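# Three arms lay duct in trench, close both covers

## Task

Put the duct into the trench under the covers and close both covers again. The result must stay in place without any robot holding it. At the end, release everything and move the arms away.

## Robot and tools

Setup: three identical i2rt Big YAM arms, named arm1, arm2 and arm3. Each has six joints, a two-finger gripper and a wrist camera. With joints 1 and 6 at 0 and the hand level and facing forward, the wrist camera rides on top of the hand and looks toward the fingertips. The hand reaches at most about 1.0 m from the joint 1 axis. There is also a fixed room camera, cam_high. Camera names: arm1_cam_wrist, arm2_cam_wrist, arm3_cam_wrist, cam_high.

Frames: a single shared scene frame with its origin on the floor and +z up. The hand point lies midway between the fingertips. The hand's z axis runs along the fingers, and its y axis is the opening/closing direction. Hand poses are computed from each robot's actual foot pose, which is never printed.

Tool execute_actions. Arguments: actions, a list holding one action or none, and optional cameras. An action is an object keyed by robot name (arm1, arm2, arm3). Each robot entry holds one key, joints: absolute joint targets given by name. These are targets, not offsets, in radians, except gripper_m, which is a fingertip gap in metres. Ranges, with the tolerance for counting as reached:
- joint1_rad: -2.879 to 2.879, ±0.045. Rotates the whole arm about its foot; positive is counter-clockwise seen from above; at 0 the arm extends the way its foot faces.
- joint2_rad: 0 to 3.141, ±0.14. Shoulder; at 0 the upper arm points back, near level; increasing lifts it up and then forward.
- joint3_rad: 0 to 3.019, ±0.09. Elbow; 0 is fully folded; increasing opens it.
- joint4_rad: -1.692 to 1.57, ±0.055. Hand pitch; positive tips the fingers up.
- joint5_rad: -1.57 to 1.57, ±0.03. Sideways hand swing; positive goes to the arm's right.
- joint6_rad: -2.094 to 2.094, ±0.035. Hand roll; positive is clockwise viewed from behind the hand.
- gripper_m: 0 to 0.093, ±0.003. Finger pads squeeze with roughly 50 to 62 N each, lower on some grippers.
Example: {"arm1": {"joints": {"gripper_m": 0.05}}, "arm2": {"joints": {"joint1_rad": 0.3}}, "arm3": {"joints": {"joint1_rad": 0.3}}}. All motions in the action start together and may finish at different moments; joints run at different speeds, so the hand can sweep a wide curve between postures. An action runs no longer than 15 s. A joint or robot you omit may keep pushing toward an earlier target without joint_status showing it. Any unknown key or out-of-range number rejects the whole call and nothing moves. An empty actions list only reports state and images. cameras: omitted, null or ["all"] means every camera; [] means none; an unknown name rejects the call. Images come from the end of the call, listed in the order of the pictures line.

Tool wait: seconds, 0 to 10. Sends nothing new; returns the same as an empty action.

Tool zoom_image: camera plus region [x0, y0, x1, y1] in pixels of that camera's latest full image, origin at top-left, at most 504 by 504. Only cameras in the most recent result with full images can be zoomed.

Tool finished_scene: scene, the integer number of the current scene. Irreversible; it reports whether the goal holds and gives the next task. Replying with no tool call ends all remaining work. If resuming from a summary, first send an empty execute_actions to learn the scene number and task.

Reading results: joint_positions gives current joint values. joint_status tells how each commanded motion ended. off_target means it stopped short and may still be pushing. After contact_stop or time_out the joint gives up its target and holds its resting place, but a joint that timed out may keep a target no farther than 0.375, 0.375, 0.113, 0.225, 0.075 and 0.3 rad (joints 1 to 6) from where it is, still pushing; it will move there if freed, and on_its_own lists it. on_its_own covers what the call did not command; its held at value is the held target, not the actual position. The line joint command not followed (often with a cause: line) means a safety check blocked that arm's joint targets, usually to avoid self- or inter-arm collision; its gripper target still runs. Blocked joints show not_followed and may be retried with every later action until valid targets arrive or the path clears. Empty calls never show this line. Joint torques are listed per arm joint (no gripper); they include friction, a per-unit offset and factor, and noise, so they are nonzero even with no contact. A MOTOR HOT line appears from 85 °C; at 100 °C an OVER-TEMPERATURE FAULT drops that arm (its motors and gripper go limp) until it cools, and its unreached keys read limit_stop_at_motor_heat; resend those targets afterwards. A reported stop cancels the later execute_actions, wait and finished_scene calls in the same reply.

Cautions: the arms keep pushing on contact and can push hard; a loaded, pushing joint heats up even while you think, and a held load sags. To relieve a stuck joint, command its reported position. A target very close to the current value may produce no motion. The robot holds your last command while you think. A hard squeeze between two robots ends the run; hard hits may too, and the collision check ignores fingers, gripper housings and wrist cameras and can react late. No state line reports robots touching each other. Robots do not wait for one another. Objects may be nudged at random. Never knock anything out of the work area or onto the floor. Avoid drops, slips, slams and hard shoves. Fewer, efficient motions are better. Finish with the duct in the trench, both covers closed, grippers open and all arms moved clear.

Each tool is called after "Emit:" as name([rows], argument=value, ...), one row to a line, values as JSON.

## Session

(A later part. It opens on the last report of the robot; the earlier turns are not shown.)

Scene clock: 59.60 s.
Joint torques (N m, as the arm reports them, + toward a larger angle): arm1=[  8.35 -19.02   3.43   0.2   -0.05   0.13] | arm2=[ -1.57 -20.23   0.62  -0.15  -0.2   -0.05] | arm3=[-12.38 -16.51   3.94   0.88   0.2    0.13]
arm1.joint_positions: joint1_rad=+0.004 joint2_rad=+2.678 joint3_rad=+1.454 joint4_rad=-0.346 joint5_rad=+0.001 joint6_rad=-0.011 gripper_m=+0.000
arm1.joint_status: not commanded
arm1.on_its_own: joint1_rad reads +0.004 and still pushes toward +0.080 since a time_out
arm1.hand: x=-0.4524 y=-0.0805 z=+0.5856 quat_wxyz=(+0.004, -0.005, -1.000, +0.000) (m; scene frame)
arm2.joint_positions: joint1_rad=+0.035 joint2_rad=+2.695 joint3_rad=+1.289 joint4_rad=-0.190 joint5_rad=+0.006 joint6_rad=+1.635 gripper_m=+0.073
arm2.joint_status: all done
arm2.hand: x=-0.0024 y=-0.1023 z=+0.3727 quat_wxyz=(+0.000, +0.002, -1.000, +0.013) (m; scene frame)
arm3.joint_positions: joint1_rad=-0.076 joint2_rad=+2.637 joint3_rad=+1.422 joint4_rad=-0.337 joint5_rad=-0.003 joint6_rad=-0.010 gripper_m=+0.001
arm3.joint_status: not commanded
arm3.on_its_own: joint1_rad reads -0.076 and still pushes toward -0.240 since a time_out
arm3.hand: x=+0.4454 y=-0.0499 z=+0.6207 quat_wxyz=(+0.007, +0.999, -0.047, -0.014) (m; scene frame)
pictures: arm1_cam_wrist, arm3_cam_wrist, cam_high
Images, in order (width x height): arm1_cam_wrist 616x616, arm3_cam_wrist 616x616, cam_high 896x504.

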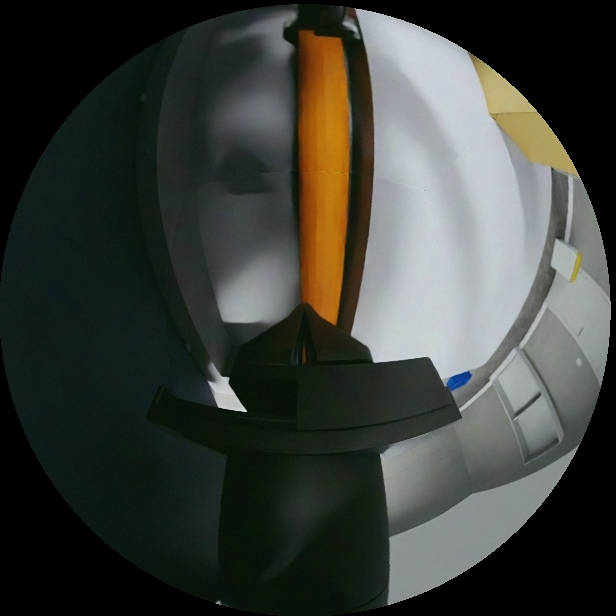

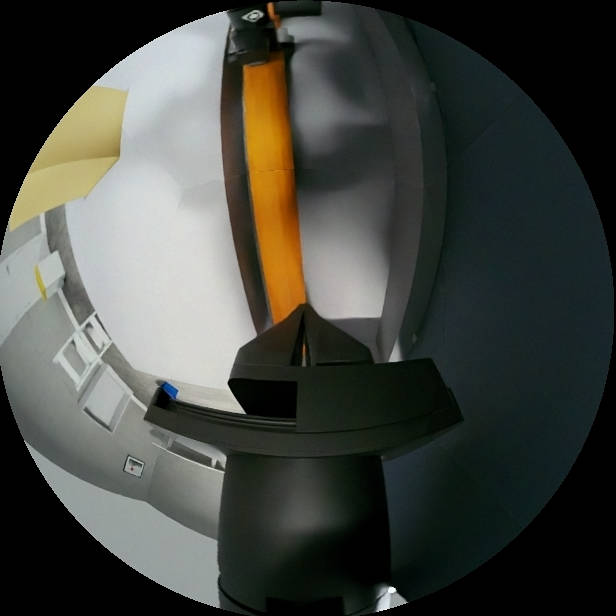

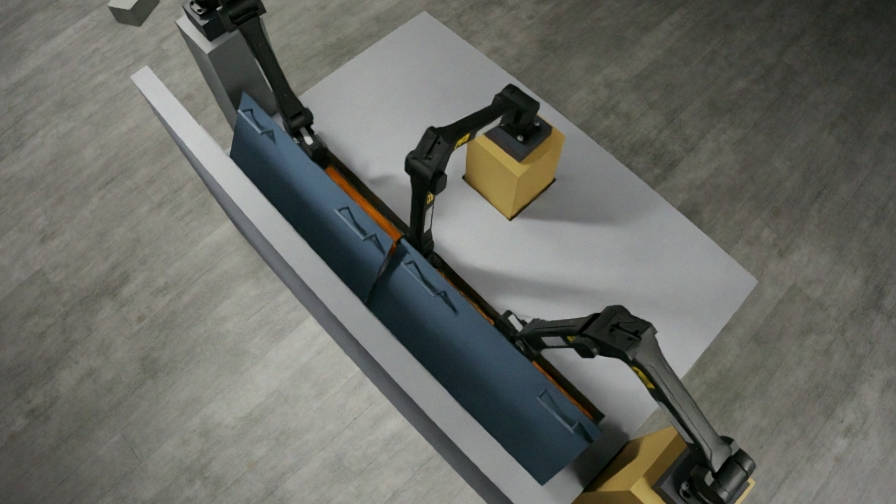

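In. Release, withdraw, close lids.

Emit:
execute_actions([
  {"arm2":{"joints":{"gripper_m":0.088}}},
], cameras=[])

Emit:
execute_actions([
  {"arm2":{"joints":{"joint2_rad":2.25,"joint3_rad":1.12,"joint4_rad":-0.45}}},
], cameras=[])

Emit:
execute_actions([
  {"arm2":{"joints":{"joint2_rad":1.6,"joint3_rad":0.8,"joint4_rad":-0.8}}},
], cameras=["cam_high"])

Emit:
execute_actions([
  {"arm2":{"joints":{"joint2_rad":1.0,"joint3_rad":1.0,"joint4_rad":-1.2}},"arm3":{"joints":{"joint1_rad":0.06}},"arm1":{"joints":{"joint1_rad":-0.08}}},
], cameras=[])

Emit:
execute_actions([
  {"arm3":{"joints":{"joint1_rad":0.15,"joint2_rad":2.8,"joint4_rad":-0.2}},"arm1":{"joints":{"joint1_rad":-0.18,"joint2_rad":2.78,"joint4_rad":-0.22}}},
], cameras=[])

Emit:
execute_actions([
  {"arm3":{"joints":{"joint1_rad":0.24,"joint2_rad":2.9,"joint4_rad":-0.1}},"arm1":{"joints":{"joint1_rad":-0.27,"joint2_rad":2.87,"joint4_rad":-0.13}}},
], cameras=[])

Emit:
execute_actions([
  {"arm3":{"joints":{"joint1_rad":0.36}},"arm1":{"joints":{"joint1_rad":-0.4}}},
], cameras=["cam_high"])

Scene clock: 61.00 s.
Joint torques (N m, as the arm reports them, + toward a larger angle): arm1=[  8.06 -19.02   3.44   0.17  -0.04   0.13] | arm2=[ -1.51 -17.33   1.43  -0.02  -0.05  -0.08] | arm3=[-12.36 -16.52   3.93   0.9    0.19   0.13]
arm1.joint_positions: joint1_rad=+0.004 joint2_rad=+2.678 joint3_rad=+1.454 joint4_rad=-0.346 joint5_rad=+0.001 joint6_rad=-0.011 gripper_m=+0.000
arm1.joint_status: not commanded
arm1.on_its_own: joint1_rad reads +0.004 and still pushes toward +0.080 since a time_out
arm1.hand: x=-0.4524 y=-0.0805 z=+0.5856 quat_wxyz=(+0.004, -0.005, -1.000, +0.000) (m; scene frame)
arm2.joint_positions: joint1_rad=+0.034 joint2_rad=+2.659 joint3_rad=+1.284 joint4_rad=-0.191 joint5_rad=+0.003 joint6_rad=+1.637 gripper_m=+0.088
arm2.joint_status: all done
arm2.hand: x=-0.0038 y=-0.0874 z=+0.3880 quat_wxyz=(+0.003, +0.001, -1.000, -0.002) (m; scene frame)
arm3.joint_positions: joint1_rad=-0.076 joint2_rad=+2.637 joint3_rad=+1.422 joint4_rad=-0.337 joint5_rad=-0.003 joint6_rad=-0.010 gripper_m=+0.001
arm3.joint_status: not commanded
arm3.on_its_own: joint1_rad reads -0.076 and still pushes toward -0.240 since a time_out
arm3.hand: x=+0.4454 y=-0.0499 z=+0.6207 quat_wxyz=(+0.007, +0.999, -0.047, -0.014) (m; scene frame)
pictures: none
No camera images: the call's "cameras" was empty. Leave "cameras" out to get every camera's image.

Scene clock: 62.03 s.
Joint torques (N m, as the arm reports them, + toward a larger angle): arm1=[  6.45 -19.1    3.42   0.23   0.08   0.12] | arm2=[ -1.59 -21.56   5.33   0.51  -0.02  -0.03] | arm3=[-12.38 -16.44   3.93   0.9    0.2    0.13]
arm1.joint_positions: joint1_rad=+0.022 joint2_rad=+2.678 joint3_rad=+1.454 joint4_rad=-0.346 joint5_rad=-0.003 joint6_rad=-0.011 gripper_m=+0.000
arm1.joint_status: not commanded
arm1.on_its_own: joint1_rad reads +0.022 and still pushes toward +0.080 since a time_out
arm1.hand: x=-0.4519 y=-0.0703 z=+0.5859 quat_wxyz=(+0.004, +0.005, -1.000, -0.002) (m; scene frame)
arm2.joint_positions: joint1_rad=+0.034 joint2_rad=+2.312 joint3_rad=+1.092 joint4_rad=-0.460 joint5_rad=+0.002 joint6_rad=+1.634 gripper_m=+0.088
arm2.joint_status: all done
arm2.hand: x=-0.0006 y=-0.1189 z=+0.5234 quat_wxyz=(+0.000, +0.003, -0.999, +0.055) (m; scene frame)
arm3.joint_positions: joint1_rad=-0.076 joint2_rad=+2.637 joint3_rad=+1.422 joint4_rad=-0.337 joint5_rad=-0.003 joint6_rad=-0.010 gripper_m=+0.001
arm3.joint_status: not commanded
arm3.on_its_own: joint1_rad reads -0.076 and still pushes toward -0.240 since a time_out
arm3.hand: x=+0.4454 y=-0.0499 z=+0.6207 quat_wxyz=(+0.007, +0.999, -0.047, -0.014) (m; scene frame)
pictures: none
No camera images: the call's "cameras" was empty. Leave "cameras" out to get every camera's image.

Scene clock: 63.37 s.
Joint torques (N m, as the arm reports them, + toward a larger angle): arm1=[  8.13 -19.24   3.34   0.21  -0.03   0.12] | arm2=[-1.51 -9.66  6.31 -0.06 -0.02 -0.03] | arm3=[-12.42 -16.54   3.92   0.9    0.2    0.13]
arm1.joint_positions: joint1_rad=+0.006 joint2_rad=+2.684 joint3_rad=+1.454 joint4_rad=-0.346 joint5_rad=+0.000 joint6_rad=-0.011 gripper_m=+0.000
arm1.joint_status: not commanded
arm1.on_its_own: joint1_rad reads +0.006 and still pushes toward +0.080 since a time_out
arm1.hand: x=-0.4552 y=-0.0792 z=+0.5827 quat_wxyz=(+0.007, -0.003, -1.000, +0.000) (m; scene frame)
arm2.joint_positions: joint1_rad=+0.034 joint2_rad=+1.594 joint3_rad=+0.803 joint4_rad=-0.791 joint5_rad=+0.002 joint6_rad=+1.634 gripper_m=+0.088
arm2.joint_status: all done
arm2.hand: x=+0.0059 y=-0.1863 z=+0.7527 quat_wxyz=(+0.003, +0.002, -1.000, +0.006) (m; scene frame)
arm3.joint_positions: joint1_rad=-0.076 joint2_rad=+2.637 joint3_rad=+1.422 joint4_rad=-0.337 joint5_rad=-0.003 joint6_rad=-0.010 gripper_m=+0.001
arm3.joint_status: not commanded
arm3.on_its_own: joint1_rad reads -0.076 and still pushes toward -0.240 since a time_out
arm3.hand: x=+0.4454 y=-0.0499 z=+0.6207 quat_wxyz=(+0.007, +0.999, -0.047, -0.014) (m; scene frame)
pictures: cam_high
Images, in order (width x height): cam_high 896x504.

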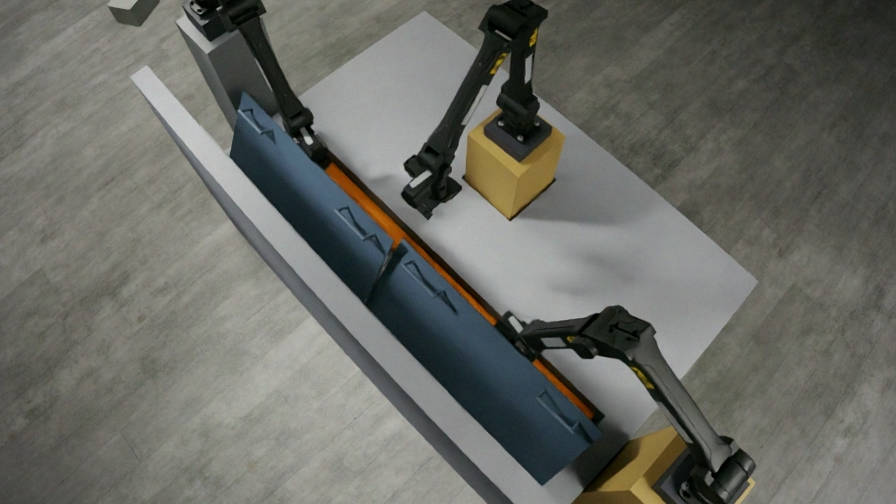

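Scene clock: 65.60 s.
Joint torques (N m, as the arm reports them, + toward a larger angle): arm1=[  9.69 -24.37   1.79  -0.88  -1.46   0.06] | arm2=[-1.63 -3.6  11.14  0.72 -0.02 -0.08] | arm3=[ -6.84 -23.64   2.39  -0.24   1.67  -0.02]
arm1.joint_positions: joint1_rad=-0.174 joint2_rad=+2.741 joint3_rad=+1.473 joint4_rad=-0.317 joint5_rad=+0.043 joint6_rad=-0.003 gripper_m=+0.000
arm1.joint_status: joint1_rad off_target (ended at -0.173, target -0.080)
arm1.hand: x=-0.4774 y=-0.1767 z=+0.5571 quat_wxyz=(+0.013, -0.097, -0.995, +0.021) (m; scene frame)
arm2.joint_positions: joint1_rad=+0.034 joint2_rad=+0.990 joint3_rad=+0.988 joint4_rad=-1.191 joint5_rad=+0.002 joint6_rad=+1.634 gripper_m=+0.088
arm2.joint_status: all done
arm2.hand: x=+0.0096 y=-0.2069 z=+1.0179 quat_wxyz=(+0.016, +0.001, -0.982, -0.187) (m; scene frame)
arm3.joint_positions: joint1_rad=+0.148 joint2_rad=+2.727 joint3_rad=+1.435 joint4_rad=-0.316 joint5_rad=-0.040 joint6_rad=+0.002 gripper_m=+0.001
arm3.joint_status: joint1_rad time_out (moved +0.224 of +0.136)
arm3.on_its_own: joint1_rad reads +0.148 and still pushes toward +0.060 since a time_out
arm3.hand: x=+0.4789 y=-0.1701 z=+0.5798 quat_wxyz=(+0.025, +0.998, +0.059, +0.015) (m; scene frame)
pictures: none
No camera images: the call's "cameras" was empty. Leave "cameras" out to get every camera's image.

not run: a stop came earlier in this reply.

not run: a stop came earlier in this reply.

not run: a stop came earlier in this reply.

Emit:
execute_actions([
  {"arm3":{"joints":{"joint1_rad":0.22,"joint2_rad":2.85,"joint4_rad":-0.15}},"arm1":{"joints":{"joint1_rad":-0.25,"joint2_rad":2.84,"joint4_rad":-0.17}}},
], cameras=["cam_high"])

Emit:
execute_actions([
  {"arm3":{"joints":{"joint1_rad":0.36,"joint2_rad":2.9,"joint4_rad":-0.1}},"arm1":{"joints":{"joint1_rad":-0.4,"joint2_rad":2.87,"joint4_rad":-0.13}}},
], cameras=["cam_high"])

Scene clock: 66.77 s.
Joint torques (N m, as the arm reports them, + toward a larger angle): arm1=[  5.2  -23.98  -0.49  -0.86  -1.1   -0.16] | arm2=[-1.62 -3.5  11.11  0.7  -0.04 -0.08] | arm3=[ -3.47 -22.36  -0.72  -0.34   1.54   0.17]
arm1.joint_positions: joint1_rad=-0.295 joint2_rad=+2.901 joint3_rad=+1.491 joint4_rad=-0.146 joint5_rad=+0.033 joint6_rad=+0.020 gripper_m=+0.000
arm1.joint_status: all done
arm1.hand: x=-0.5289 y=-0.2227 z=+0.4842 quat_wxyz=(-0.001, -0.168, -0.986, +0.018) (m; scene frame)
arm2.joint_positions: joint1_rad=+0.034 joint2_rad=+0.990 joint3_rad=+0.988 joint4_rad=-1.191 joint5_rad=+0.002 joint6_rad=+1.634 gripper_m=+0.088
arm2.joint_status: not commanded
arm2.hand: x=+0.0096 y=-0.2069 z=+1.0179 quat_wxyz=(+0.016, +0.001, -0.982, -0.187) (m; scene frame)
arm3.joint_positions: joint1_rad=+0.263 joint2_rad=+2.897 joint3_rad=+1.464 joint4_rad=-0.133 joint5_rad=-0.037 joint6_rad=-0.014 gripper_m=+0.001
arm3.joint_status: all done
arm3.hand: x=+0.5202 y=-0.2183 z=+0.5040 quat_wxyz=(+0.024, +0.992, +0.124, -0.006) (m; scene frame)
pictures: cam_high
Images, in order (width x height): cam_high 896x504.

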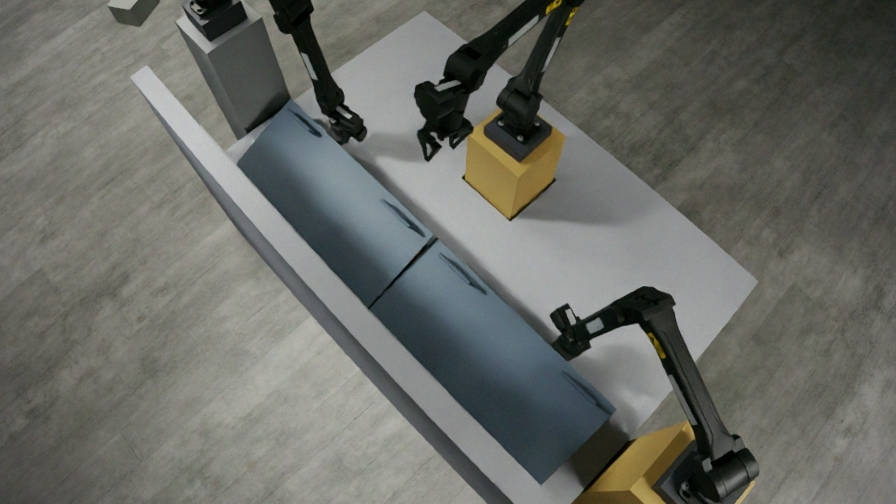

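Scene clock: 67.97 s.
Joint torques (N m, as the arm reports them, + toward a larger angle): arm1=[  1.66 -19.71   1.64  -0.34  -0.11  -0.1 ] | arm2=[-1.7  -3.57 11.13  0.7  -0.04 -0.07] | arm3=[ -0.79 -19.48   1.01   0.04   0.16   0.13]
arm1.joint_positions: joint1_rad=-0.404 joint2_rad=+2.881 joint3_rad=+1.459 joint4_rad=-0.120 joint5_rad=+0.003 joint6_rad=+0.014 gripper_m=+0.000
arm1.joint_status: all done
arm1.hand: x=-0.5474 y=-0.2647 z=+0.4912 quat_wxyz=(-0.010, -0.219, -0.976, +0.005) (m; scene frame)
arm2.joint_positions: joint1_rad=+0.034 joint2_rad=+0.990 joint3_rad=+0.988 joint4_rad=-1.191 joint5_rad=+0.002 joint6_rad=+1.634 gripper_m=+0.088
arm2.joint_status: not commanded
arm2.hand: x=+0.0096 y=-0.2069 z=+1.0179 quat_wxyz=(+0.016, +0.001, -0.982, -0.187) (m; scene frame)
arm3.joint_positions: joint1_rad=+0.363 joint2_rad=+2.919 joint3_rad=+1.435 joint4_rad=-0.090 joint5_rad=-0.002 joint6_rad=-0.010 gripper_m=+0.001
arm3.joint_status: all done
arm3.hand: x=+0.5508 y=-0.2502 z=+0.4935 quat_wxyz=(+0.006, +0.985, +0.172, -0.005) (m; scene frame)
pictures: cam_high
Images, in order (width x height): cam_high 896x504.

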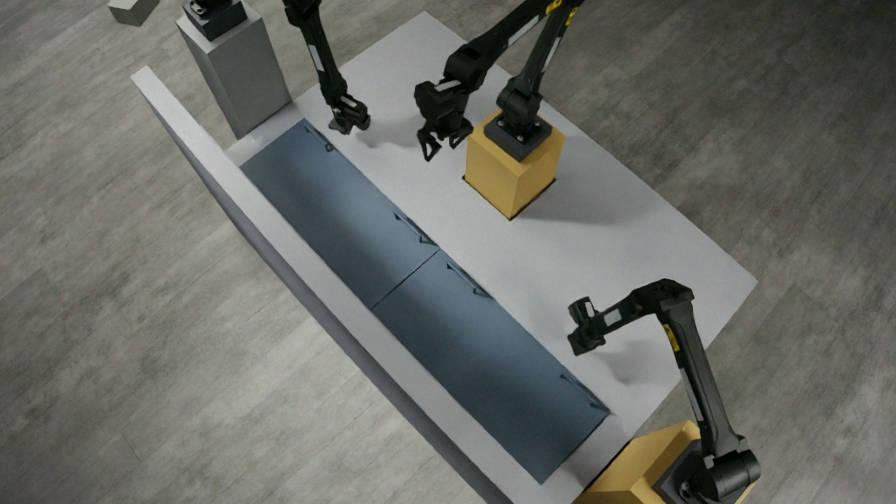

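Emit:
execute_actions([
  {"arm3":{"joints":{"joint2_rad":2.3}},"arm1":{"joints":{"joint2_rad":2.3}}},
], cameras=[])

Emit:
finished_scene(scene=2)

Scene clock: 70.57 s.
Joint torques (N m, as the arm reports them, + toward a larger angle): arm1=[  1.36 -21.88   6.56   0.83  -0.1   -0.12] | arm2=[-1.68 -3.54 11.14  0.72 -0.02 -0.07] | arm3=[ -0.72 -19.85   6.26   1.4    0.17   0.13]
arm1.joint_positions: joint1_rad=-0.404 joint2_rad=+2.300 joint3_rad=+1.455 joint4_rad=-0.127 joint5_rad=+0.003 joint6_rad=+0.014 gripper_m=+0.000
arm1.joint_status: all done
arm1.hand: x=-0.3191 y=-0.3676 z=+0.8287 quat_wxyz=(-0.284, -0.209, -0.934, +0.062) (m; scene frame)
arm2.joint_positions: joint1_rad=+0.034 joint2_rad=+0.990 joint3_rad=+0.988 joint4_rad=-1.191 joint5_rad=+0.002 joint6_rad=+1.634 gripper_m=+0.088
arm2.joint_status: not commanded
arm2.hand: x=+0.0096 y=-0.2069 z=+1.0179 quat_wxyz=(+0.016, +0.001, -0.982, -0.187) (m; scene frame)
arm3.joint_positions: joint1_rad=+0.363 joint2_rad=+2.287 joint3_rad=+1.433 joint4_rad=-0.093 joint5_rad=-0.002 joint6_rad=-0.010 gripper_m=+0.001
arm3.joint_status: all done
arm3.hand: x=+0.2926 y=-0.3370 z=+0.8594 quat_wxyz=(+0.056, +0.936, +0.162, -0.308) (m; scene frame)
pictures: none
No camera images: the call's "cameras" was empty. Leave "cameras" out to get every camera's image.

The scene is finished: the task was done.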